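## Task

Find every yellow sponge in the storeroom whose lot number, printed on the shelf edge directly beneath it, starts with 3, and set each one on the desk. The robot must not tip over or finish leaning, and each sponge must rest on the desk without the robot holding it there.

## Robot and tools

ROBOT. A Hello Robot Stretch 3 with one arm: a two-wheeled base (0.33 m long, 0.34 m wide), a lift sliding on a mast, and a telescoping arm that reaches out to the robot's right side, ending in a wrist (yaw, pitch, roll) and a two-finger gripper. The base cannot slide sideways, so to shift the gripper forward or back you drive the base. Turning on the spot pivots about the point between the drive wheels, 0.05 m behind the front edge; with the arm stowed the swept circle has radius 0.28 m, and an unfolded level wrist sticks out past it. Loose objects may occasionally get nudged by something else.

FRAMES. Base frame: origin on the floor between the drive wheels, x forward, y left, z up. hand_pose is reported in it, located where closed fingertips meet. Odometry frame is the base frame at scene start; heading is positive to the left, -3.142 to 3.142.

CAMERAS. head_camera (896x504) and nav_camera (fisheye, 672x504) ride on the head and are aimed by head_pan_rad and head_tilt_rad; wrist_camera (644x364) rides on the gripper. Each execute_actions result ends with one image per camera, captured after the call finishes.

TOOL execute_actions, argument actions: a list run in order (empty list just reports state). Each action may hold robot, steps (1 to 450 control steps at 30 per second; default 1) and until (only with steps; ends early once its conditions hold). steps alone waits. robot is one command, a list of up to 8 commands run one after another, or {"stop": true} to brake everything and clear the queue. A command may contain:
- base: exactly one key. translate_m = a relative straight drive in metres from where the base is when that command begins, forward positive, magnitude at most 1. rotate_rad = a relative turn in place in radians, left/counter-clockwise positive, magnitude at most 3.2.
- joints: a dict of absolute targets by name (unnamed joints keep their targets): lift_m 0 to 1.1 (arm height); arm_m 0 to 0.52 (extension); wrist_yaw_rad -1.345 to 4.42 (0 along the arm, positive toward the front, 3.0 folded over the base); wrist_pitch_rad -1.57 to 0.451 (0 level, negative tips down); wrist_roll_rad -2.911 to 2.911; gripper_m -0.089 to 0.179 (wider is higher; actual fingertip gap is smaller by about 0.007 nearly shut, 0.025 fully open, zero below 0.007); head_pan_rad -3.953 to 1.73 (0 forward, positive left, -1.57 looks along the arm); head_tilt_rad -1.53 to 0.419 (negative looks down).
- contact_limits: {"arm_m": effort %, 1 to 100}, how hard the arm may push before stopping; applies until arm_m's next command.
In a list, {"pause_s": s} (up to 15) waits. Base and joint motions in one command start together and keep running across later actions. Any out-of-range value or invalid action rejects the entire call. A new command overrides at once and discards the rest of an older queue.

until: {"robot": {"status": "ended"}} fires when nothing reads moving and no queue runs (typical wait: steps 450 with this). Other fields take comparisons like [">", 0.3] or a status word or ["!=", "moving"]: base_status, refusals, queue, queue_left, and per joint its reading, _goal and _status. {"any": {"status": "ended"}} fires when any single motion ends.

TOOL zoom_image: camera (head_camera, nav_camera or wrist_camera) and region [x0, y0, x1, y1] in pixels of that camera's last image, top-left origin, at most 504x504. Useful to read lot numbers on shelf edges.

TOOL finished_scene: scene (1 or 2). Ends the current scene irreversibly and reports success; only call once every motion has ended and objects rest unheld.

RESULTS. base_status shows progress (translate_m done of goal). joint_goals, joint_status, measured_speeds, and refusals/queue/queue_left. Status words: moving, done, off_target (stalled short, may still push), contact_stop (arm or lift hit something and went slack), time_out, stopped, not_commanded, torque_fault (wrist servo off ~10 s, limp). Lines starting refused:, dropped:, replaced: explain problems. robot.on_its_own appears when the robot changed a goal, a joint is slack or off, a motor strains at rest, or base_tilt departs 3+ degrees from start. lidar_m: 12 distances in 30-degree sectors, 1st ahead, counting counter-clockwise (4th left, 7th behind, 10th right), plane 0.17 m high. wrist_depth_mm and head_depth_mm: 7x7 median depths. motor_effort in %, peak in brackets; readings are noisy and biased. base_tilt in degrees, forward/right positive.

SPEED. Base is fast (0.30 m/s, 1.9 rad/s) only with lift_m under 0.30, arm_m under 0.03 and wrist_yaw_rad over 2.54; else 0.10 m/s and 0.63 rad/s.

GRIPPING. Close to a gripper_m below the object's width; release by opening at least 0.02 above where the pads touched. Neither reading nor done proves a hold; check cameras. Squeezing too hard triggers force reduction and slipping; resend a different value to regrip.

AVOID. Fold or unfold the wrist only with lift_m 0.32 to 0.95, wrist_pitch_rad -0.4, roll near 0; after folding, lift may drop to 0.25. If wrist_yaw_rad is below -0.4, pitch down to -0.5 or lower. Pushing into rigid things with the gripper above ~0.45 m can tip the robot, especially a second push after contact_stop; use gentle contact_limits. Never drive while gripping or pushing something fixed. If the base snags or tilts, reverse the last move in small steps, free the gripper, and lower lift to about 0.2 if still leaning. Avoid drops, slams and prolonged hard pushing. Wait for all motion to end before finishing, since the final stop can cut motions short.

Each tool is called after "Call:" as name(argument=value, ...) on one line, values as JSON.

## Session

Call:
execute_actions(actions=[])

Scene clock: 0.00 s.
robot.base_odometry: x=+0.000 y=+0.000 heading=+0.000 (m, m, rad; robot's odometry frame)
robot.turned_by_wheels: +0.000 (rad since the last result)
robot.turned_by_imu: +0.000 (rad since the last result)
robot.base_tilt: forward=+0.4 right=-1.5 (deg)
robot.lidar_m: 0.78 0.75 0.77 1.05 3.00 1.96 1.15 1.52 1.58 1.70 1.31 1.07
robot.head_depth_mm: 1002 1006 997 1000 1004 1008 1008 / 918 922 924 928 933 938 937 / 855 860 862 866 868 868 874 / 804 802 810 810 812 818 818 / 755 756 760 760 764 766 768 / 712 714 716 718 721 724 727 / 675 676 680 681 681 685 686
robot.base_status: not_commanded
robot.joint_positions: lift_m=+0.451 arm_m=+0.001 wrist_yaw_rad=+3.044 wrist_pitch_rad=-0.443 wrist_roll_rad=-0.020 gripper_m=+0.037 head_pan_rad=+0.009 head_tilt_rad=-0.001
robot.joint_goals: lift_m=+0.451 arm_m=+0.001 wrist_yaw_rad=+3.044 wrist_pitch_rad=-0.443 wrist_roll_rad=-0.020 gripper_m=+0.037 head_pan_rad=+0.009 head_tilt_rad=-0.001
robot.joint_status: lift_m=not_commanded arm_m=not_commanded wrist_yaw_rad=not_commanded wrist_pitch_rad=not_commanded wrist_roll_rad=not_commanded gripper_m=not_commanded head_pan_rad=not_commanded head_tilt_rad=not_commanded
robot.measured_speeds: translate_m=+0.000 rotate_rad=+0.000 lift_m=+0.000 arm_m=+0.000 wrist_yaw_rad=+0.000 wrist_pitch_rad=+0.000 wrist_roll_rad=+0.000 head_pan_rad=+0.000 head_tilt_rad=+0.000
robot: refusals=0 queue=idle queue_left=0
robot.motor_effort: left_wheel=-1 right_wheel=+1 lift_m=+38 arm_m=+0 wrist_yaw_rad=-1 wrist_pitch_rad=+6 wrist_roll_rad=+0 gripper_m=+0 head_pan_rad=+0 head_tilt_rad=+2 (%)
robot.hand_pose: x=+0.0004 y=+0.0742 z=+0.4578 quat_wxyz=(+0.188, +0.690, +0.123, +0.688) (m; robot's base frame)
robot.wrist_depth_mm: - - - - 945 743 615 / - - - - - 781 638 / - - - - - 800 660 / - - - - - 854 719 / 814 822 - 828 851 836 741 / 694 705 - 698 - 693 698 / 606 606 - 611 599 615 611
pictures: head_camera (sideways: a quarter turn clockwise sets it upright), nav_camera (sideways: a quarter turn counterclockwise sets it upright), wrist_camera
Images, in order (width x height): head_camera 896x504, nav_camera 672x504, wrist_camera 644x364.

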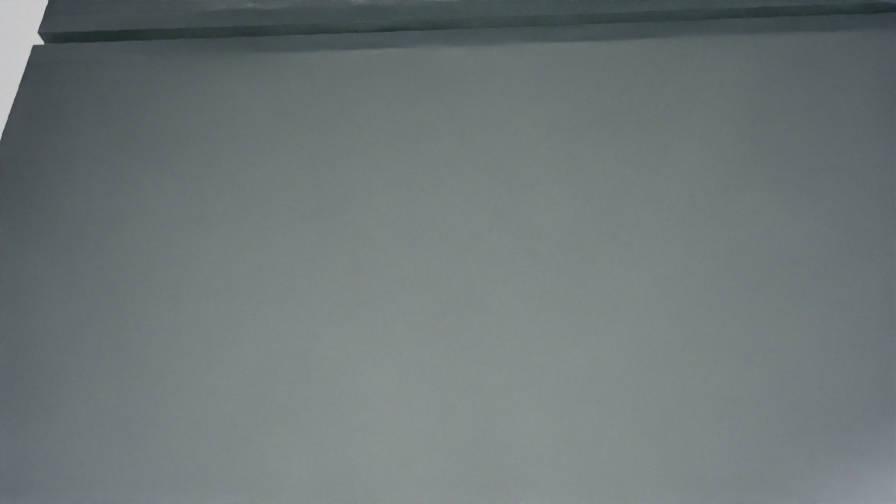

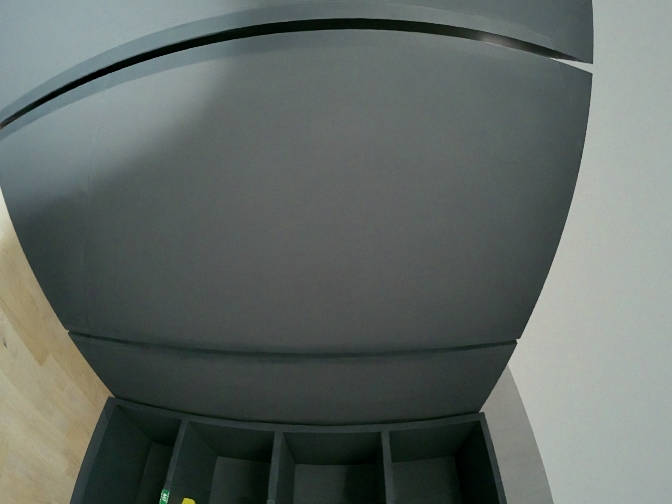

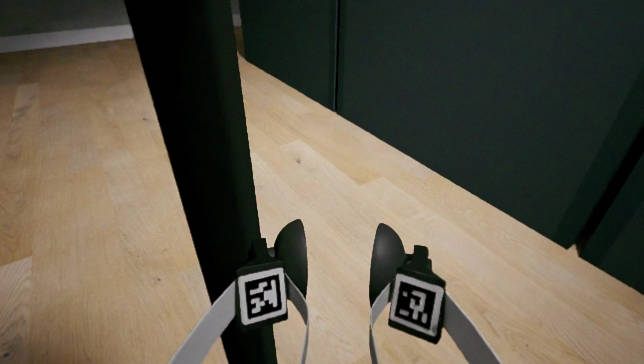

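Call:
execute_actions(actions=[{"robot": {"joints": {"head_pan_rad": -1.0, "head_tilt_rad": -0.4}}, "steps": 100, "until": {"robot": {"status": "ended"}}}])

Scene clock: 5.83 s.
robot.base_odometry: x=+0.000 y=+0.000 heading=+0.000 (m, m, rad; robot's odometry frame)
robot.turned_by_wheels: +0.000 (rad since the last result)
robot.turned_by_imu: +0.000 (rad since the last result)
robot.base_tilt: forward=+0.7 right=-1.5 (deg)
robot.lidar_m: 0.78 0.75 0.77 1.05 3.00 1.96 1.15 1.52 1.57 1.69 1.30 1.08
robot.head_depth_mm: 1409 1578 1647 1754 1891 1610 1317 / 1090 1175 1299 1420 1559 1617 1321 / 1439 1575 1658 1765 1920 1643 1322 / 1433 1594 1662 1822 1941 1660 1344 / 1456 1605 1696 1848 1979 1663 1352 / 1461 1607 1695 1852 1921 1693 1358 / 1463 1595 1601 1635 1621 1638 1369
robot.base_status: not_commanded
robot.joint_positions: lift_m=+0.451 arm_m=+0.001 wrist_yaw_rad=+3.044 wrist_pitch_rad=-0.443 wrist_roll_rad=-0.020 gripper_m=+0.037 head_pan_rad=-0.993 head_tilt_rad=-0.395
robot.joint_goals: lift_m=+0.451 arm_m=+0.001 wrist_yaw_rad=+3.044 wrist_pitch_rad=-0.443 wrist_roll_rad=-0.020 gripper_m=+0.037 head_pan_rad=-1.000 head_tilt_rad=-0.400
robot.joint_status: lift_m=not_commanded arm_m=not_commanded wrist_yaw_rad=not_commanded wrist_pitch_rad=not_commanded wrist_roll_rad=not_commanded gripper_m=not_commanded head_pan_rad=done head_tilt_rad=done
robot.measured_speeds: translate_m=+0.000 rotate_rad=+0.000 lift_m=+0.000 arm_m=+0.000 wrist_yaw_rad=+0.000 wrist_pitch_rad=+0.000 wrist_roll_rad=+0.000 head_pan_rad=+0.000 head_tilt_rad=+0.000
robot: refusals=0 queue=done queue_left=0
robot.motor_effort: left_wheel=-1(1) right_wheel=+1(1) lift_m=+38(38) arm_m=+0(0) wrist_yaw_rad=-1(1) wrist_pitch_rad=+6(6) wrist_roll_rad=+0(0) gripper_m=+0(0) head_pan_rad=-3(40) head_tilt_rad=-2(21) (%)
robot.hand_pose: x=+0.0004 y=+0.0742 z=+0.4578 quat_wxyz=(+0.188, +0.690, +0.123, +0.688) (m; robot's base frame)
robot.wrist_depth_mm: - - - - 930 740 614 / - - - - - 778 636 / - - - - - 830 656 / - - - - - 844 723 / 806 848 - 839 838 829 738 / 704 693 - 684 - 709 688 / 602 603 - 611 602 609 610
pictures: head_camera (sideways: a quarter turn clockwise sets it upright), nav_camera (sideways: a quarter turn counterclockwise sets it upright), wrist_camera
Images, in order (width x height): head_camera 896x504, nav_camera 672x504, wrist_camera 644x364.

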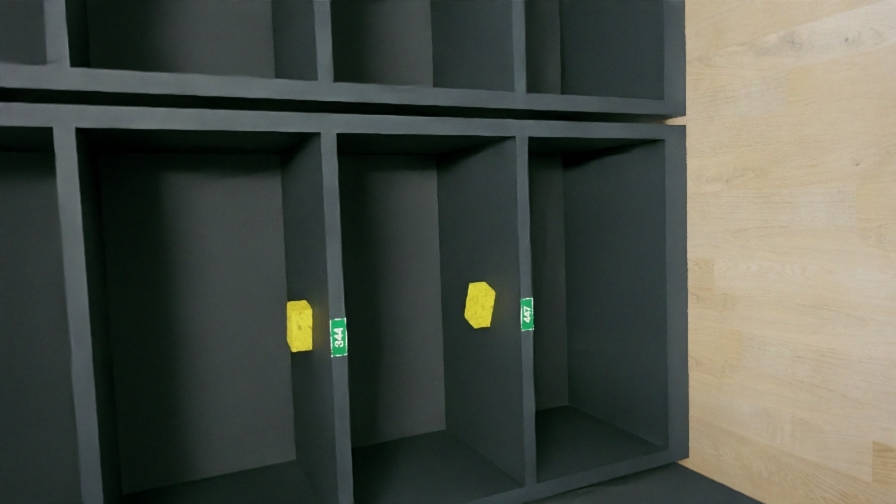

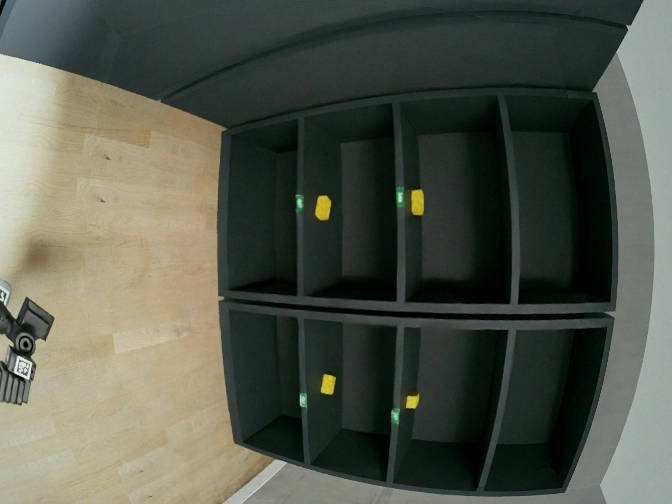

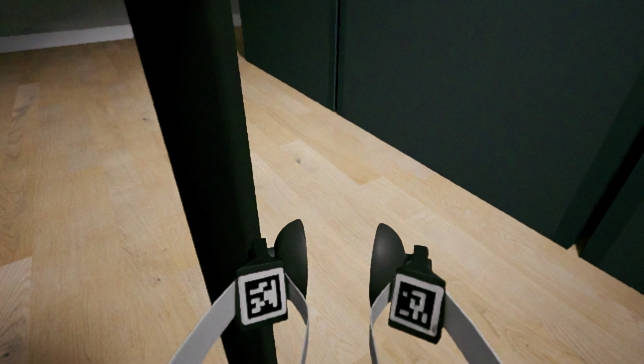

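Call:
zoom_image(camera="head_camera", region=[270, 260, 560, 380])

Call:
execute_actions(actions=[{"robot": {"joints": {"head_pan_rad": -1.55, "head_tilt_rad": -0.4}}, "steps": 100, "until": {"robot": {"status": "ended"}}}])

Region (270, 260, 560, 380) of head_camera's 896x504 image, scaled by 1.738, with more detail than that image has; it fills the top 209 rows of this view, and the rest is white.

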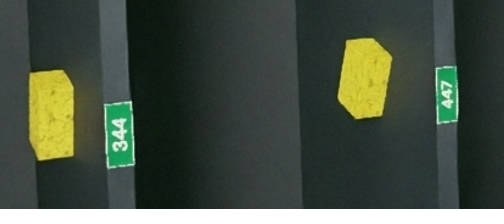

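Scene clock: 11.07 s.
robot.base_odometry: x=+0.000 y=+0.000 heading=+0.000 (m, m, rad; robot's odometry frame)
robot.turned_by_wheels: +0.000 (rad since the last result)
robot.turned_by_imu: +0.000 (rad since the last result)
robot.base_tilt: forward=+0.5 right=-1.4 (deg)
robot.lidar_m: 0.78 0.75 0.77 1.05 3.00 1.95 1.15 1.52 1.57 1.70 1.30 1.08
robot.head_depth_mm: 1768 1897 2021 2168 2097 1605 1311 / 1443 1597 1745 1948 2029 1624 1317 / 1571 1761 1850 1960 2027 1636 1333 / 1659 1841 1940 1950 2049 1655 1342 / 1592 1707 1800 1881 1972 1678 1344 / 1495 1631 1689 1801 1532 1608 1353 / 1424 1501 1240 1410 1534 1603 1370
robot.base_status: not_commanded
robot.joint_positions: lift_m=+0.451 arm_m=+0.001 wrist_yaw_rad=+3.044 wrist_pitch_rad=-0.443 wrist_roll_rad=-0.020 gripper_m=+0.037 head_pan_rad=-1.543 head_tilt_rad=-0.395
robot.joint_goals: lift_m=+0.451 arm_m=+0.001 wrist_yaw_rad=+3.044 wrist_pitch_rad=-0.443 wrist_roll_rad=-0.020 gripper_m=+0.037 head_pan_rad=-1.550 head_tilt_rad=-0.400
robot.joint_status: lift_m=not_commanded arm_m=not_commanded wrist_yaw_rad=not_commanded wrist_pitch_rad=not_commanded wrist_roll_rad=not_commanded gripper_m=not_commanded head_pan_rad=done head_tilt_rad=done
robot.measured_speeds: translate_m=+0.000 rotate_rad=+0.000 lift_m=+0.000 arm_m=+0.000 wrist_yaw_rad=+0.000 wrist_pitch_rad=+0.000 wrist_roll_rad=+0.000 head_pan_rad=+0.000 head_tilt_rad=+0.000
robot: refusals=0 queue=done queue_left=0
robot.motor_effort: left_wheel=-1(0) right_wheel=+1(1) lift_m=+39(39) arm_m=+0(0) wrist_yaw_rad=-1(0) wrist_pitch_rad=+6(6) wrist_roll_rad=+0(0) gripper_m=+0(0) head_pan_rad=-3(29) head_tilt_rad=-2(3) (%)
robot.hand_pose: x=+0.0004 y=+0.0742 z=+0.4578 quat_wxyz=(+0.188, +0.690, +0.123, +0.688) (m; robot's base frame)
robot.wrist_depth_mm: - - - - 948 756 615 / - - - - - 787 647 / - - - - - 823 665 / - - - - - 874 726 / 812 814 - 815 857 819 742 / 684 699 - 690 - 701 695 / 608 615 - 611 595 600 613
pictures: head_camera (sideways: a quarter turn clockwise sets it upright), nav_camera (sideways: a quarter turn counterclockwise sets it upright), wrist_camera
Images, in order (width x height): head_camera 896x504, nav_camera 672x504, wrist_camera 644x364.

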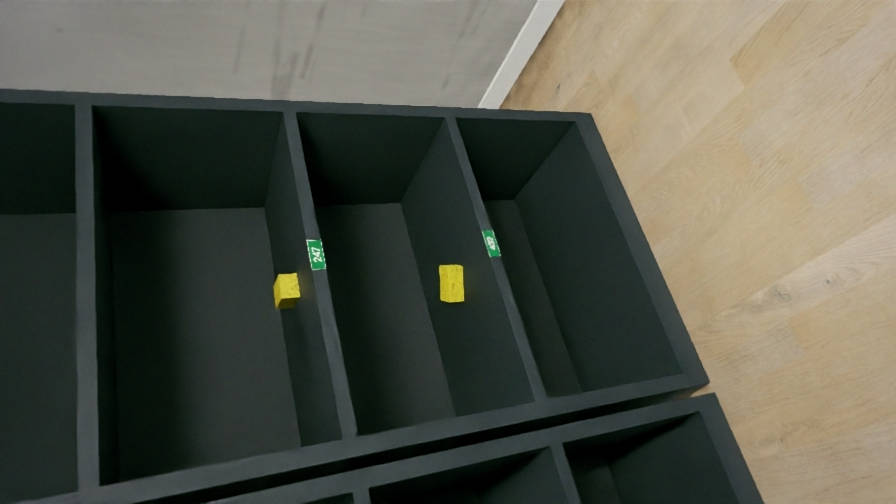

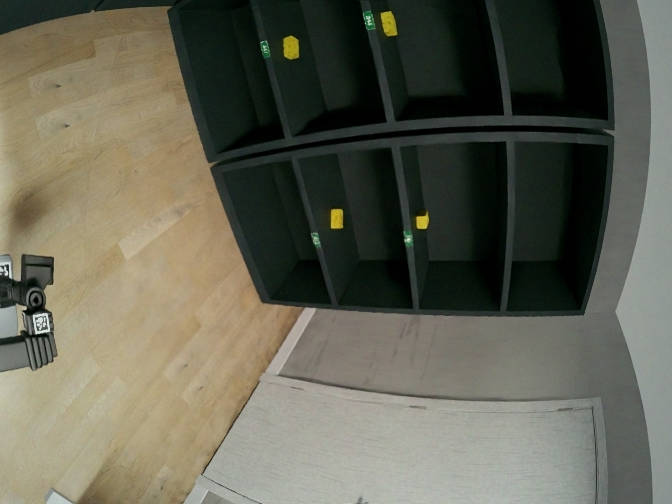

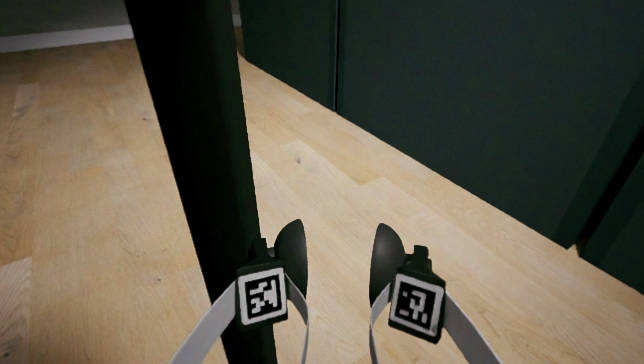

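Call:
zoom_image(camera="head_camera", region=[260, 210, 520, 330])

Call:
execute_actions(actions=[{"robot": {"joints": {"head_pan_rad": -2.8, "head_tilt_rad": -0.4}}, "steps": 100, "until": {"robot": {"status": "ended"}}}])

Region (260, 210, 520, 330) of head_camera's 896x504 image, scaled by 1.938, with more detail than that image has; it fills the top 233 rows of this view, and the rest is white.

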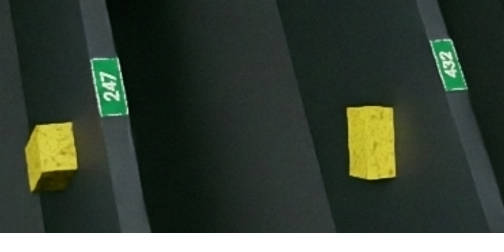

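Scene clock: 17.93 s.
robot.base_odometry: x=+0.000 y=+0.000 heading=+0.000 (m, m, rad; robot's odometry frame)
robot.turned_by_wheels: +0.000 (rad since the last result)
robot.turned_by_imu: +0.000 (rad since the last result)
robot.base_tilt: forward=+0.6 right=-1.5 (deg)
robot.lidar_m: 0.78 0.75 0.77 1.05 3.00 1.95 1.15 1.52 1.57 1.69 1.30 1.08
robot.head_depth_mm: 1401 1529 1669 1323 1066 1619 1304 / 1373 1488 1635 1346 1034 1565 1297 / 1360 1457 1600 1387 1884 1592 1327 / 1325 1437 1547 1700 1885 1653 1341 / 1305 1406 1523 1666 1831 1679 1342 / 1280 1378 1483 1616 1758 1684 1359 / 1246 1336 1433 1579 1719 1703 1376
robot.base_status: not_commanded
robot.joint_positions: lift_m=+0.451 arm_m=+0.001 wrist_yaw_rad=+3.044 wrist_pitch_rad=-0.443 wrist_roll_rad=-0.020 gripper_m=+0.037 head_pan_rad=-2.793 head_tilt_rad=-0.395
robot.joint_goals: lift_m=+0.451 arm_m=+0.001 wrist_yaw_rad=+3.044 wrist_pitch_rad=-0.443 wrist_roll_rad=-0.020 gripper_m=+0.037 head_pan_rad=-2.800 head_tilt_rad=-0.400
robot.joint_status: lift_m=not_commanded arm_m=not_commanded wrist_yaw_rad=not_commanded wrist_pitch_rad=not_commanded wrist_roll_rad=not_commanded gripper_m=not_commanded head_pan_rad=done head_tilt_rad=done
robot.measured_speeds: translate_m=+0.000 rotate_rad=+0.000 lift_m=+0.000 arm_m=+0.000 wrist_yaw_rad=+0.000 wrist_pitch_rad=+0.000 wrist_roll_rad=+0.000 head_pan_rad=+0.000 head_tilt_rad=+0.000
robot: refusals=0 queue=done queue_left=0
robot.motor_effort: left_wheel=-1(0) right_wheel=+1(1) lift_m=+38(38) arm_m=+0(0) wrist_yaw_rad=-1(1) wrist_pitch_rad=+6(6) wrist_roll_rad=+0(0) gripper_m=+0(0) head_pan_rad=-3(40) head_tilt_rad=-2(2) (%)
robot.hand_pose: x=+0.0004 y=+0.0742 z=+0.4578 quat_wxyz=(+0.188, +0.690, +0.123, +0.688) (m; robot's base frame)
robot.wrist_depth_mm: - - - - 955 744 607 / - - - - - 767 643 / - - - - - 806 667 / - - - - - 860 711 / 812 838 - 834 855 813 730 / 695 693 - 701 - 705 695 / 603 611 - 606 585 620 608
pictures: head_camera (sideways: a quarter turn clockwise sets it upright), nav_camera (sideways: a quarter turn counterclockwise sets it upright), wrist_camera
Images, in order (width x height): head_camera 896x504, nav_camera 672x504, wrist_camera 644x364.

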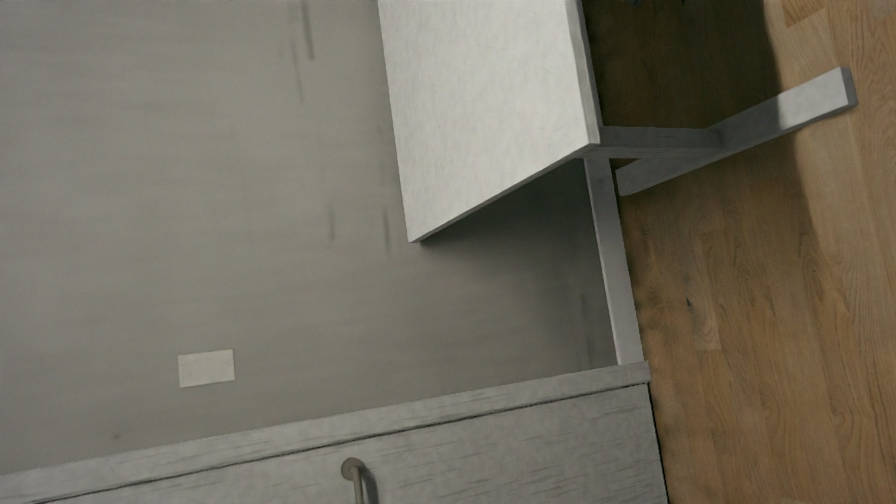

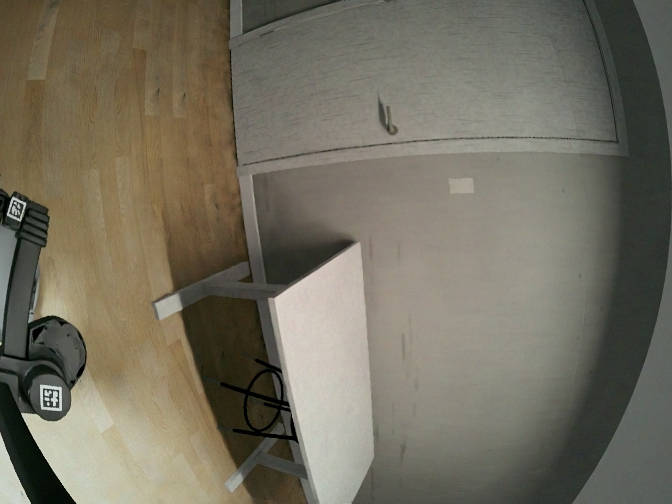

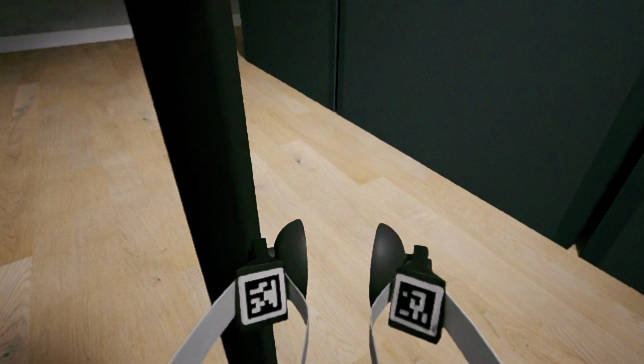

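Call:
execute_actions(actions=[{"robot": {"joints": {"head_pan_rad": -3.9, "head_tilt_rad": -0.4}}, "steps": 100, "until": {"robot": {"status": "ended"}}}])

Scene clock: 23.73 s.
robot.base_odometry: x=+0.000 y=+0.000 heading=+0.000 (m, m, rad; robot's odometry frame)
robot.turned_by_wheels: +0.000 (rad since the last result)
robot.turned_by_imu: +0.000 (rad since the last result)
robot.base_tilt: forward=+0.4 right=-1.5 (deg)
robot.lidar_m: 0.78 0.75 0.77 1.05 3.01 1.95 1.15 1.52 1.57 1.70 1.30 1.08
robot.head_depth_mm: - - - - - - - / 2527 2746 2978 3049 2211 1629 1319 / 2618 2835 3039 3066 2152 1646 1326 / 2670 2941 3208 3162 2168 1660 1337 / 2806 3032 3279 3031 2188 1663 1347 / 2786 2986 3012 1812 2183 1692 1357 / 2400 2415 2461 1468 2145 1709 1369
robot.base_status: not_commanded
robot.joint_positions: lift_m=+0.451 arm_m=+0.001 wrist_yaw_rad=+3.044 wrist_pitch_rad=-0.443 wrist_roll_rad=-0.020 gripper_m=+0.037 head_pan_rad=-3.893 head_tilt_rad=-0.395
robot.joint_goals: lift_m=+0.451 arm_m=+0.001 wrist_yaw_rad=+3.044 wrist_pitch_rad=-0.443 wrist_roll_rad=-0.020 gripper_m=+0.037 head_pan_rad=-3.900 head_tilt_rad=-0.400
robot.joint_status: lift_m=not_commanded arm_m=not_commanded wrist_yaw_rad=not_commanded wrist_pitch_rad=not_commanded wrist_roll_rad=not_commanded gripper_m=not_commanded head_pan_rad=done head_tilt_rad=done
robot.measured_speeds: translate_m=+0.000 rotate_rad=+0.000 lift_m=+0.000 arm_m=+0.000 wrist_yaw_rad=+0.000 wrist_pitch_rad=+0.000 wrist_roll_rad=+0.000 head_pan_rad=+0.000 head_tilt_rad=+0.000
robot: refusals=0 queue=done queue_left=0
robot.motor_effort: left_wheel=-1(0) right_wheel=+1(1) lift_m=+39(38) arm_m=+0(0) wrist_yaw_rad=-1(1) wrist_pitch_rad=+6(6) wrist_roll_rad=+0(0) gripper_m=+1(0) head_pan_rad=-3(40) head_tilt_rad=-2(3) (%)
robot.hand_pose: x=+0.0004 y=+0.0742 z=+0.4578 quat_wxyz=(+0.188, +0.690, +0.123, +0.688) (m; robot's base frame)
robot.wrist_depth_mm: - - - - 917 760 621 / - - - - - 777 634 / - - - - - 822 663 / - - - - - 873 732 / 816 833 - 836 849 811 739 / 690 691 - 698 - 689 691 / 603 608 - 611 594 607 606
pictures: head_camera (sideways: a quarter turn clockwise sets it upright), nav_camera (sideways: a quarter turn counterclockwise sets it upright), wrist_camera
Images, in order (width x height): head_camera 896x504, nav_camera 672x504, wrist_camera 644x364.

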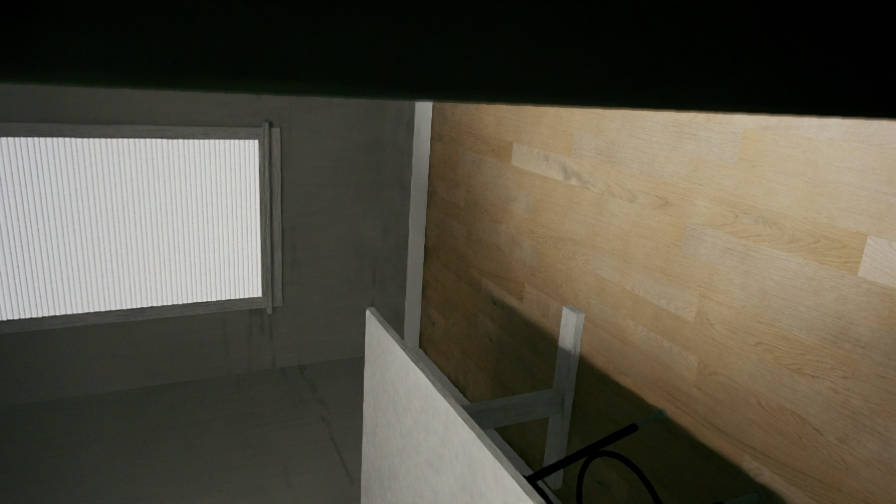

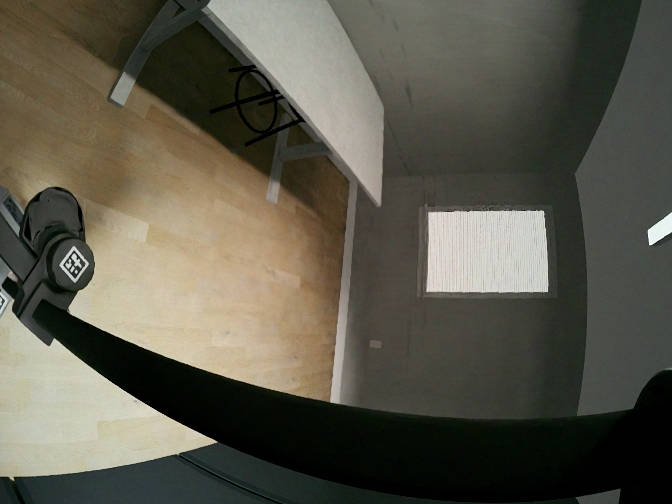

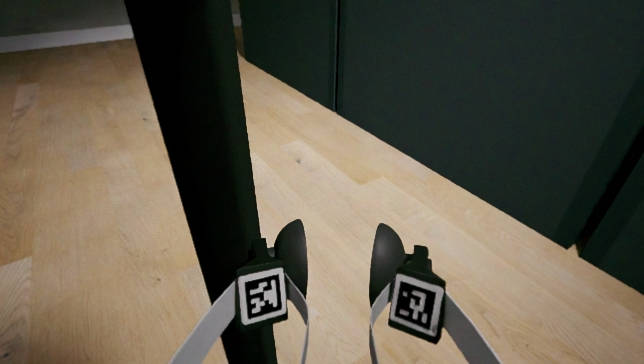

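Call:
execute_actions(actions=[{"robot": {"base": {"rotate_rad": -0.62}, "joints": {"wrist_yaw_rad": 0.0, "wrist_pitch_rad": -0.4, "wrist_roll_rad": 0.0, "lift_m": 0.93, "head_pan_rad": -1.57, "head_tilt_rad": -0.5, "gripper_m": 0.179}}, "steps": 200, "until": {"robot": {"base_status": ["!=", "moving"]}}}, {"robot": {"base": {"translate_m": 0.66}}, "steps": 400, "until": {"robot": {"base_status": ["!=", "moving"]}}}, {"robot": {"base": {"rotate_rad": 1.14}, "joints": {"wrist_pitch_rad": -0.1}}, "steps": 200, "until": {"robot": {"status": "ended"}}}])

Scene clock: 102.03 s.
robot.base_odometry: x=+0.537 y=-0.383 heading=+0.520 (m, m, rad; robot's odometry frame)
robot.turned_by_wheels: +0.520 (rad since the last result)
robot.turned_by_imu: +0.513 (rad since the last result)
robot.base_tilt: forward=+0.4 right=-1.4 (deg)
robot.lidar_m: 0.48 0.50 0.67 1.78 1.92 1.67 1.79 1.53 0.82 1.15 0.69 0.50
robot.head_depth_mm: 952 1052 867 1266 1048 - - / 952 1048 883 1290 1140 - - / 955 1048 903 1289 1196 - - / 947 1045 854 1298 1089 1350 1212 / 949 1041 943 1295 1115 1360 1218 / 947 1040 968 1289 1145 1331 1229 / 944 1036 989 1076 1068 1028 1148
robot.base_status: done (rotate_rad +1.1399 of +1.1400)
robot.joint_positions: lift_m=+0.929 arm_m=+0.001 wrist_yaw_rad=+0.002 wrist_pitch_rad=-0.121 wrist_roll_rad=-0.006 gripper_m=+0.179 head_pan_rad=-1.577 head_tilt_rad=-0.494
robot.joint_goals: lift_m=+0.930 arm_m=+0.001 wrist_yaw_rad=+0.000 wrist_pitch_rad=-0.100 wrist_roll_rad=+0.000 gripper_m=+0.179 head_pan_rad=-1.570 head_tilt_rad=-0.500
robot.joint_status: lift_m=done arm_m=not_commanded wrist_yaw_rad=done wrist_pitch_rad=done wrist_roll_rad=done gripper_m=done head_pan_rad=done head_tilt_rad=done
robot.measured_speeds: translate_m=+0.000 rotate_rad=+0.000 lift_m=+0.000 arm_m=+0.000 wrist_yaw_rad=+0.000 wrist_pitch_rad=+0.000 wrist_roll_rad=+0.000 head_pan_rad=+0.000 head_tilt_rad=+0.000
robot: refusals=0 queue=done queue_left=0
robot.motor_effort: left_wheel=-1(5) right_wheel=+3(7) lift_m=+58(61) arm_m=+0(0) wrist_yaw_rad=-3(3) wrist_pitch_rad=+8(9) wrist_roll_rad=+2(2) gripper_m=+0(84) head_pan_rad=+2(40) head_tilt_rad=-2(12) (%)
robot.hand_pose: x=-0.0209 y=-0.3974 z=+1.0131 quat_wxyz=(+0.708, +0.044, -0.703, -0.042) (m; robot's base frame)
robot.wrist_depth_mm: 518 769 824 827 818 791 528 / 532 754 844 844 870 802 509 / 516 686 711 618 739 684 525 / 498 679 955 936 469 462 468 / 528 831 993 988 978 776 507 / 533 918 932 957 974 808 510 / 561 741 769 737 773 738 -
pictures: head_camera (sideways: a quarter turn clockwise sets it upright), nav_camera (sideways: a quarter turn counterclockwise sets it upright), wrist_camera
Images, in order (width x height): head_camera 896x504, nav_camera 672x504, wrist_camera 644x364.

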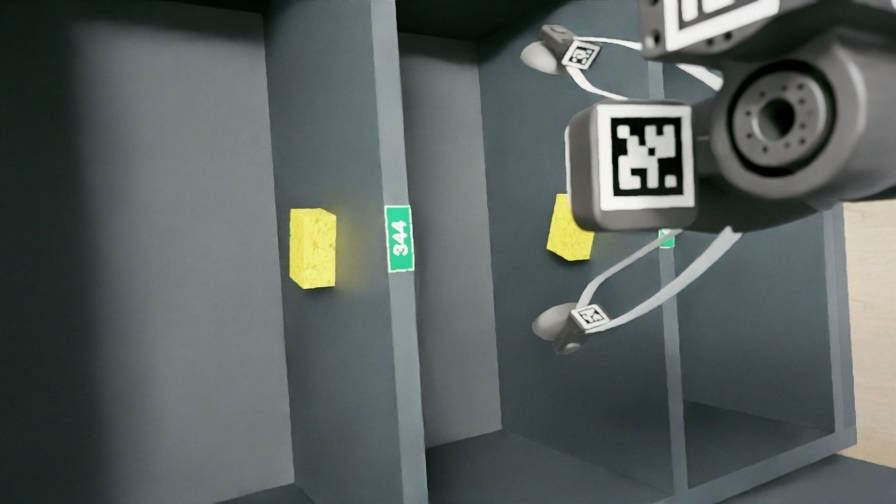

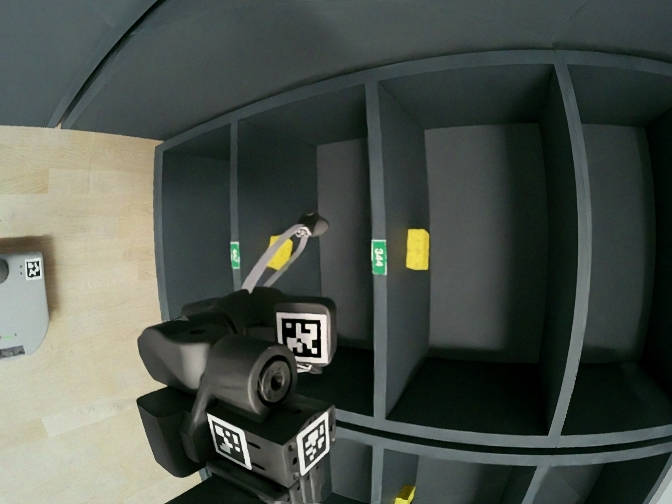

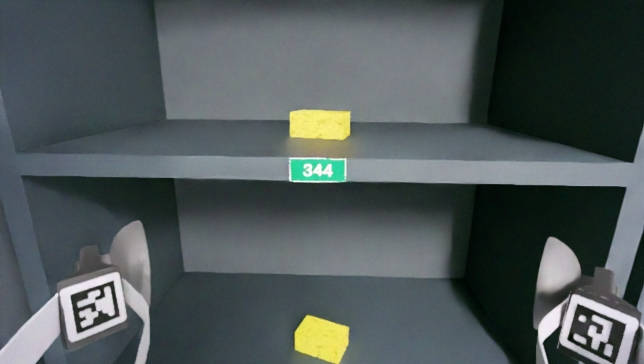

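Call:
execute_actions(actions=[{"robot": {"joints": {"lift_m": 0.965, "arm_m": 0.27, "head_tilt_rad": -0.4}}, "steps": 200, "until": {"robot": {"status": "ended"}}}])

Scene clock: 134.30 s.
robot.base_odometry: x=+0.537 y=-0.383 heading=+0.520 (m, m, rad; robot's odometry frame)
robot.turned_by_wheels: +0.000 (rad since the last result)
robot.turned_by_imu: +0.000 (rad since the last result)
robot.base_tilt: forward=+0.5 right=-1.4 (deg)
robot.lidar_m: 0.48 0.50 0.67 1.78 1.91 1.67 1.79 1.53 0.82 1.15 0.69 0.50
robot.head_depth_mm: 959 1039 1086 - 1166 999 1227 / 957 1037 1106 - 1195 1007 1235 / 956 1031 1100 - 1181 1015 1239 / 953 1031 1098 880 1246 1026 1247 / 916 1031 1099 839 1260 1002 1258 / 862 1027 1096 848 1274 1009 1265 / 823 1024 1095 865 1107 987 1090
robot.base_status: done (rotate_rad +1.1399 of +1.1400)
robot.joint_positions: lift_m=+0.964 arm_m=+0.270 wrist_yaw_rad=+0.002 wrist_pitch_rad=-0.120 wrist_roll_rad=-0.005 gripper_m=+0.179 head_pan_rad=-1.577 head_tilt_rad=-0.409
robot.joint_goals: lift_m=+0.965 arm_m=+0.270 wrist_yaw_rad=+0.000 wrist_pitch_rad=-0.100 wrist_roll_rad=+0.000 gripper_m=+0.179 head_pan_rad=-1.570 head_tilt_rad=-0.400
robot.joint_status: lift_m=done arm_m=done wrist_yaw_rad=done wrist_pitch_rad=done wrist_roll_rad=done gripper_m=done head_pan_rad=done head_tilt_rad=done
robot.measured_speeds: translate_m=+0.000 rotate_rad=+0.000 lift_m=+0.000 arm_m=+0.000 wrist_yaw_rad=+0.000 wrist_pitch_rad=+0.000 wrist_roll_rad=+0.000 head_pan_rad=+0.000 head_tilt_rad=+0.000
robot: refusals=0 queue=done queue_left=0
robot.motor_effort: left_wheel=-1(1) right_wheel=+3(3) lift_m=+58(58) arm_m=+4(4) wrist_yaw_rad=-2(3) wrist_pitch_rad=+8(8) wrist_roll_rad=+2(2) gripper_m=+0(0) head_pan_rad=+2(3) head_tilt_rad=+3(13) (%)
robot.hand_pose: x=-0.0210 y=-0.6661 z=+1.0484 quat_wxyz=(+0.708, +0.043, -0.704, -0.042) (m; robot's base frame)
robot.wrist_depth_mm: 530 595 595 583 591 588 505 / 538 633 615 600 606 602 508 / 534 630 643 633 642 632 505 / 458 462 467 374 478 479 457 / 308 328 309 312 313 316 318 / 239 231 231 233 234 235 250 / - 224 224 219 219 218 -
pictures: head_camera (sideways: a quarter turn clockwise sets it upright), nav_camera (sideways: a quarter turn counterclockwise sets it upright), wrist_camera
Images, in order (width x height): head_camera 896x504, nav_camera 672x504, wrist_camera 644x364.

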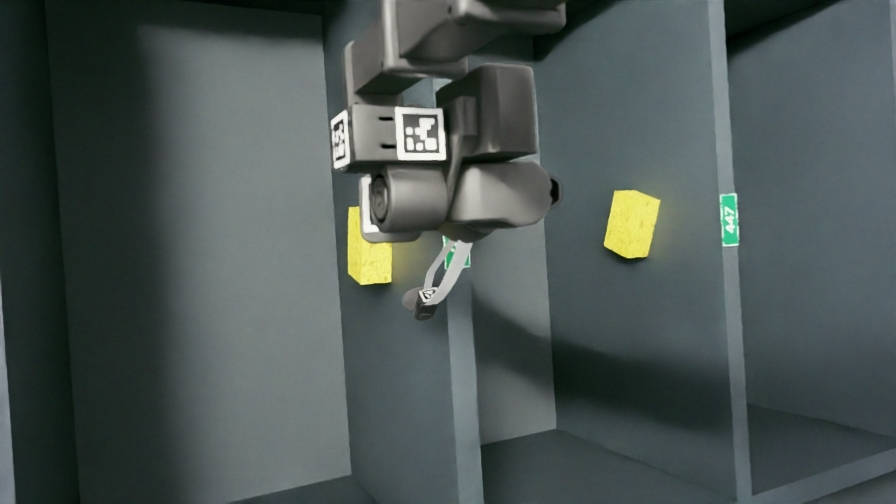

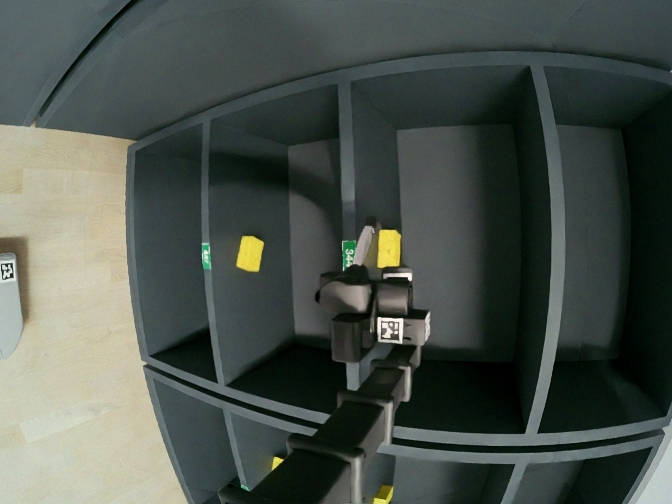

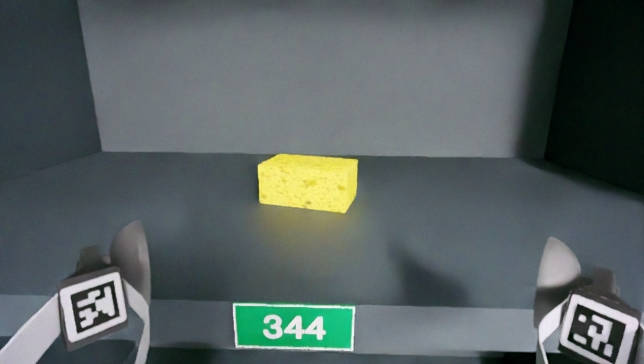

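Call:
execute_actions(actions=[{"robot": {"base": {"translate_m": 0.06}, "joints": {"lift_m": 0.94, "arm_m": 0.40, "wrist_yaw_rad": -0.12}}, "steps": 200, "until": {"robot": {"status": "ended"}}}])

Scene clock: 158.40 s.
robot.base_odometry: x=+0.589 y=-0.354 heading=+0.520 (m, m, rad; robot's odometry frame)
robot.turned_by_wheels: +0.000 (rad since the last result)
robot.turned_by_imu: +0.001 (rad since the last result)
robot.base_tilt: forward=+0.5 right=-1.4 (deg)
robot.lidar_m: 0.42 0.44 0.59 1.56 2.69 1.71 1.85 1.58 0.85 1.15 0.61 0.44
robot.head_depth_mm: 960 1036 1083 - 1155 997 1221 / 953 1035 1102 1280 1216 1007 1227 / 955 1034 1102 - 1232 1016 1245 / 953 1034 1095 823 1248 1028 1247 / 918 1031 1094 832 1260 1000 1259 / 868 1028 1097 848 1223 1012 1191 / 823 1004 1012 858 942 939 1014
robot.base_status: done (translate_m +0.0600 of +0.0600)
robot.joint_positions: lift_m=+0.941 arm_m=+0.400 wrist_yaw_rad=-0.118 wrist_pitch_rad=-0.120 wrist_roll_rad=-0.005 gripper_m=+0.179 head_pan_rad=-1.577 head_tilt_rad=-0.408
robot.joint_goals: lift_m=+0.940 arm_m=+0.400 wrist_yaw_rad=-0.120 wrist_pitch_rad=-0.100 wrist_roll_rad=+0.000 gripper_m=+0.179 head_pan_rad=-1.570 head_tilt_rad=-0.400
robot.joint_status: lift_m=done arm_m=done wrist_yaw_rad=done wrist_pitch_rad=done wrist_roll_rad=done gripper_m=done head_pan_rad=done head_tilt_rad=done
robot.measured_speeds: translate_m=+0.000 rotate_rad=+0.000 lift_m=+0.000 arm_m=+0.000 wrist_yaw_rad=+0.000 wrist_pitch_rad=+0.000 wrist_roll_rad=+0.000 head_pan_rad=+0.000 head_tilt_rad=+0.000
robot: refusals=0 queue=done queue_left=0
robot.motor_effort: left_wheel=-1(1) right_wheel=+3(7) lift_m=+16(58) arm_m=+5(5) wrist_yaw_rad=-3(4) wrist_pitch_rad=+8(8) wrist_roll_rad=+2(2) gripper_m=+0(0) head_pan_rad=+3(3) head_tilt_rad=+3(4) (%)
robot.hand_pose: x=-0.0510 y=-0.7944 z=+1.0248 quat_wxyz=(+0.704, +0.001, -0.705, -0.084) (m; robot's base frame)
robot.wrist_depth_mm: 438 450 454 471 484 495 488 / 460 465 473 488 495 517 491 / 477 483 498 502 519 532 493 / 380 379 346 236 389 399 399 / 250 270 246 238 262 260 260 / 197 189 189 192 193 193 205 / - 151 151 152 153 154 -
pictures: head_camera (sideways: a quarter turn clockwise sets it upright), nav_camera (sideways: a quarter turn counterclockwise sets it upright), wrist_camera
Images, in order (width x height): head_camera 896x504, nav_camera 672x504, wrist_camera 644x364.

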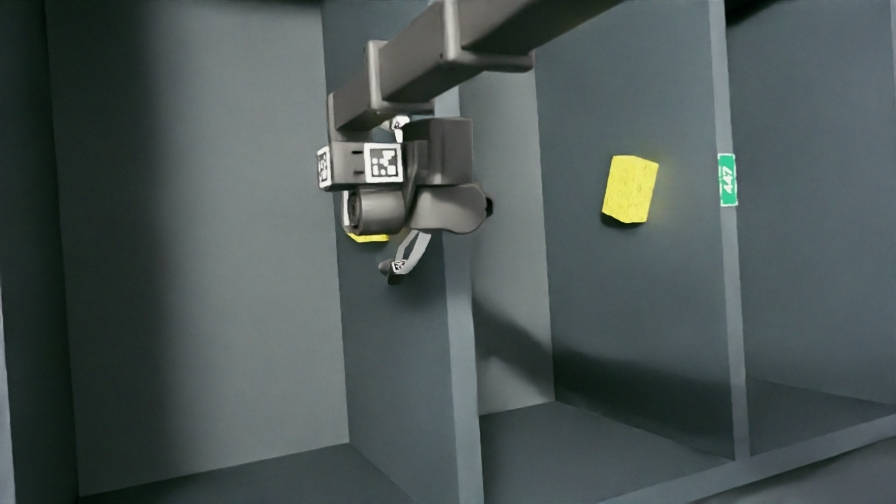

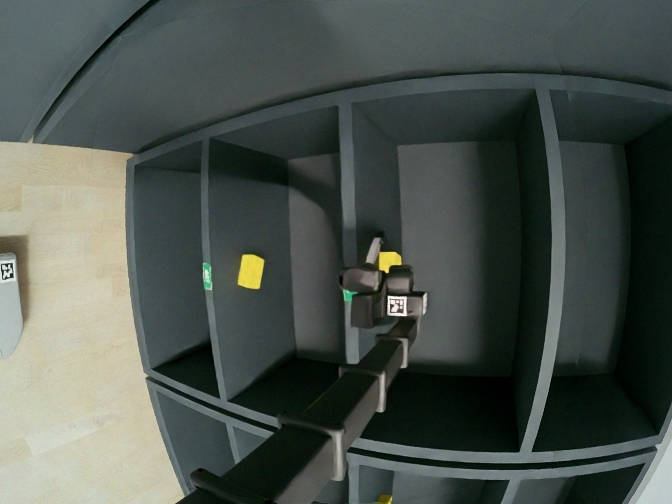

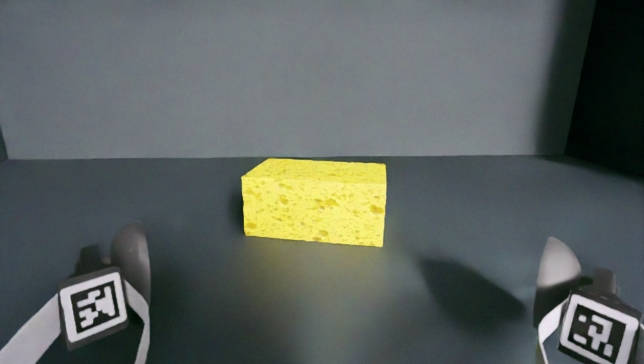

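Call:
execute_actions(actions=[{"robot": {"joints": {"lift_m": 0.934, "arm_m": 0.512}}, "steps": 200, "until": {"robot": {"status": "ended"}}}])

Scene clock: 173.13 s.
robot.base_odometry: x=+0.589 y=-0.354 heading=+0.520 (m, m, rad; robot's odometry frame)
robot.turned_by_wheels: +0.000 (rad since the last result)
robot.turned_by_imu: -0.004 (rad since the last result)
robot.base_tilt: forward=+0.5 right=-1.4 (deg)
robot.lidar_m: 0.42 0.44 0.59 1.54 2.70 1.72 1.85 1.59 0.85 1.15 0.61 0.44
robot.head_depth_mm: 959 1038 1095 - 1164 1000 1221 / 958 1037 1107 1263 1225 1011 1233 / 953 1036 1104 756 1241 1023 1244 / 938 1031 1101 825 1254 998 1254 / 886 1029 1100 839 1270 1006 1258 / 839 1029 1097 859 1224 1014 1200 / 797 1002 1021 862 955 937 1014
robot.base_status: done (translate_m +0.0600 of +0.0600)
robot.joint_positions: lift_m=+0.935 arm_m=+0.512 wrist_yaw_rad=-0.121 wrist_pitch_rad=-0.101 wrist_roll_rad=-0.008 gripper_m=+0.179 head_pan_rad=-1.577 head_tilt_rad=-0.405
robot.joint_goals: lift_m=+0.934 arm_m=+0.512 wrist_yaw_rad=-0.120 wrist_pitch_rad=-0.100 wrist_roll_rad=+0.000 gripper_m=+0.179 head_pan_rad=-1.570 head_tilt_rad=-0.400
robot.joint_status: lift_m=done arm_m=done wrist_yaw_rad=done wrist_pitch_rad=done wrist_roll_rad=done gripper_m=done head_pan_rad=done head_tilt_rad=done
robot.measured_speeds: translate_m=+0.000 rotate_rad=+0.000 lift_m=+0.000 arm_m=+0.000 wrist_yaw_rad=+0.000 wrist_pitch_rad=+0.000 wrist_roll_rad=+0.000 head_pan_rad=+0.000 head_tilt_rad=+0.000
robot: refusals=0 queue=done queue_left=0
robot.motor_effort: left_wheel=-1(13) right_wheel=+1(10) lift_m=+17(17) arm_m=+5(18) wrist_yaw_rad=+1(4) wrist_pitch_rad=+1(20) wrist_roll_rad=+3(5) gripper_m=+1(0) head_pan_rad=+3(3) head_tilt_rad=+2(3) (%)
robot.hand_pose: x=-0.0520 y=-0.9072 z=+1.0236 quat_wxyz=(+0.706, -0.007, -0.704, -0.079) (m; robot's base frame)
robot.wrist_depth_mm: 344 349 358 367 374 384 393 / 355 366 372 379 392 405 413 / 368 377 388 393 409 421 428 / 375 382 394 405 415 420 425 / 251 272 150 151 164 266 267 / 198 189 132 125 122 195 206 / - 149 138 131 125 153 -
pictures: head_camera (sideways: a quarter turn clockwise sets it upright), nav_camera (sideways: a quarter turn counterclockwise sets it upright), wrist_camera
Images, in order (width x height): head_camera 896x504, nav_camera 672x504, wrist_camera 644x364.

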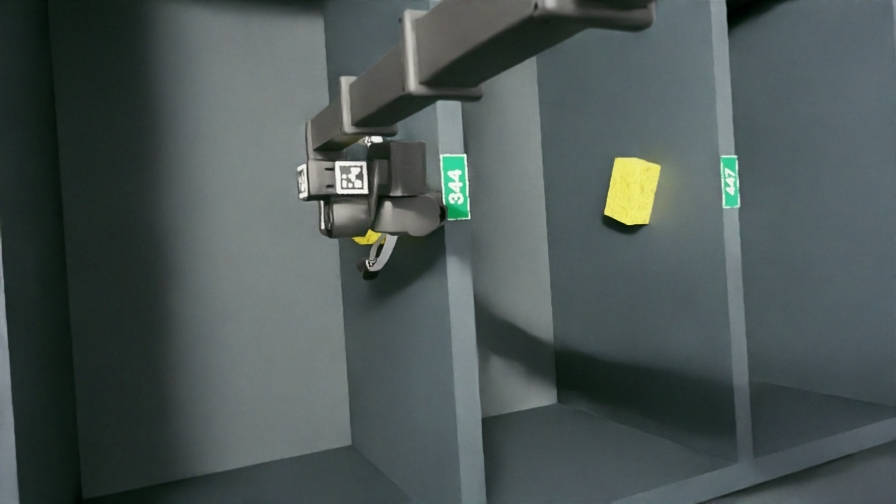

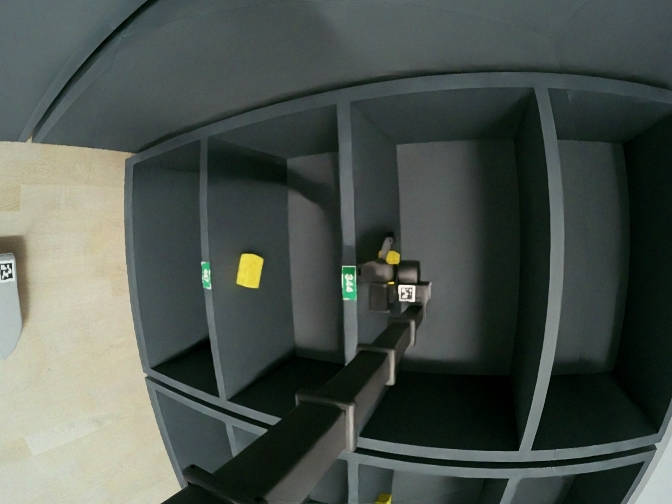

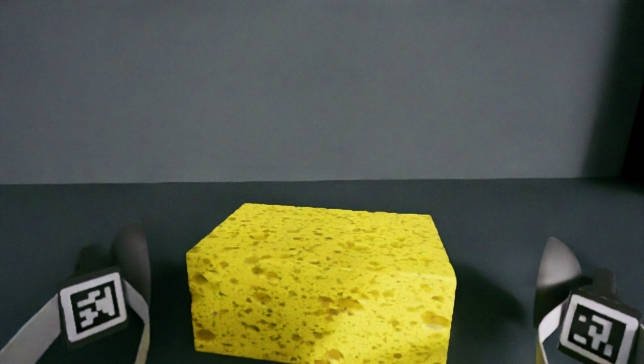

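Call:
execute_actions(actions=[{"robot": [{"joints": {"lift_m": 0.953, "arm_m": 0.52, "wrist_pitch_rad": -0.2}}, {"joints": {"gripper_m": 0.06}}], "steps": 200, "until": {"robot": {"status": "ended"}}}])

Scene clock: 180.60 s.
robot.base_odometry: x=+0.589 y=-0.354 heading=+0.520 (m, m, rad; robot's odometry frame)
robot.turned_by_wheels: +0.000 (rad since the last result)
robot.turned_by_imu: +0.000 (rad since the last result)
robot.base_tilt: forward=+0.4 right=-1.4 (deg)
robot.lidar_m: 0.42 0.43 0.59 1.54 2.71 1.72 1.85 1.58 0.85 1.15 0.61 0.44
robot.head_depth_mm: 958 1046 1100 - 1168 1004 1227 / 962 1035 1109 1262 1225 1015 1233 / 953 1033 1086 803 1238 1017 1246 / 939 1031 1099 825 1266 1000 1247 / 885 1033 1091 839 1260 1005 1258 / 841 1030 1097 856 1230 1012 1200 / 800 1004 1023 867 956 936 1016
robot.base_status: done (translate_m +0.0600 of +0.0600)
robot.joint_positions: lift_m=+0.952 arm_m=+0.520 wrist_yaw_rad=-0.127 wrist_pitch_rad=-0.196 wrist_roll_rad=-0.012 gripper_m=+0.061 head_pan_rad=-1.577 head_tilt_rad=-0.405
robot.joint_goals: lift_m=+0.953 arm_m=+0.520 wrist_yaw_rad=-0.120 wrist_pitch_rad=-0.200 wrist_roll_rad=+0.000 gripper_m=+0.060 head_pan_rad=-1.570 head_tilt_rad=-0.400
robot.joint_status: lift_m=done arm_m=done wrist_yaw_rad=done wrist_pitch_rad=done wrist_roll_rad=done gripper_m=done head_pan_rad=done head_tilt_rad=done
robot.measured_speeds: translate_m=+0.000 rotate_rad=+0.000 lift_m=+0.000 arm_m=+0.000 wrist_yaw_rad=+0.000 wrist_pitch_rad=+0.000 wrist_roll_rad=+0.000 head_pan_rad=+0.000 head_tilt_rad=+0.000
robot: refusals=0 queue=done queue_left=0
robot.motor_effort: left_wheel=-3(2) right_wheel=+6(5) lift_m=+56(57) arm_m=+4(5) wrist_yaw_rad=+8(8) wrist_pitch_rad=-1(11) wrist_roll_rad=+4(5) gripper_m=-22(96) head_pan_rad=+3(3) head_tilt_rad=+2(2) (%)
robot.hand_pose: x=-0.0527 y=-0.9093 z=+1.0175 quat_wxyz=(+0.702, +0.025, -0.702, -0.114) (m; robot's base frame)
robot.wrist_depth_mm: 329 336 342 354 366 374 383 / 348 352 361 369 384 391 405 / 363 369 384 395 402 415 421 / 312 316 319 321 324 327 331 / 225 228 138 138 140 232 236 / 175 176 130 126 120 119 181 / 144 139 139 134 127 137 148
pictures: head_camera (sideways: a quarter turn clockwise sets it upright), nav_camera (sideways: a quarter turn counterclockwise sets it upright), wrist_camera
Images, in order (width x height): head_camera 896x504, nav_camera 672x504, wrist_camera 644x364.

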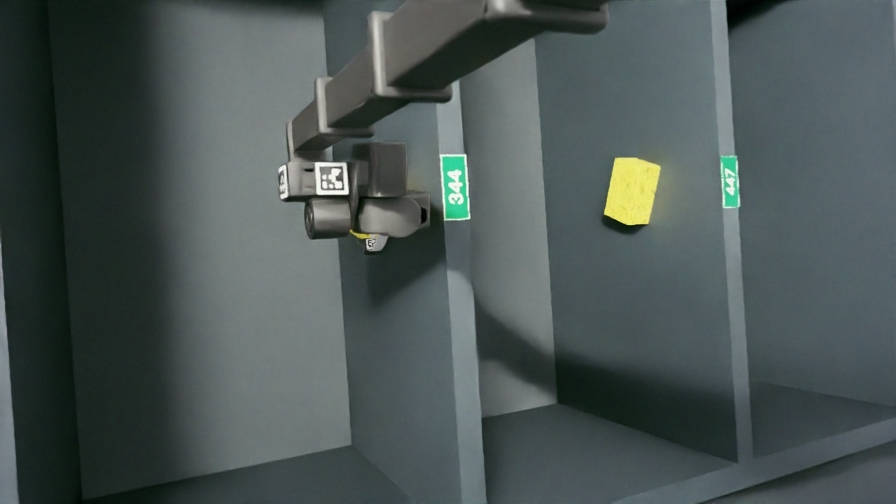

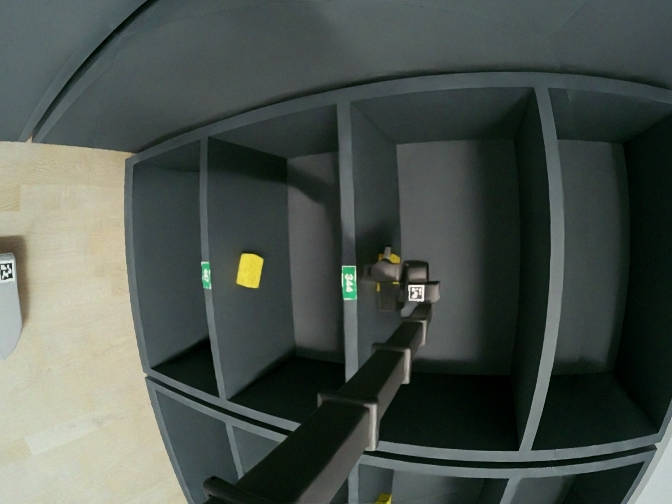

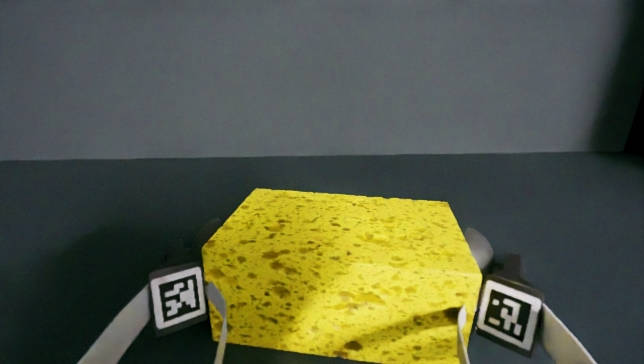

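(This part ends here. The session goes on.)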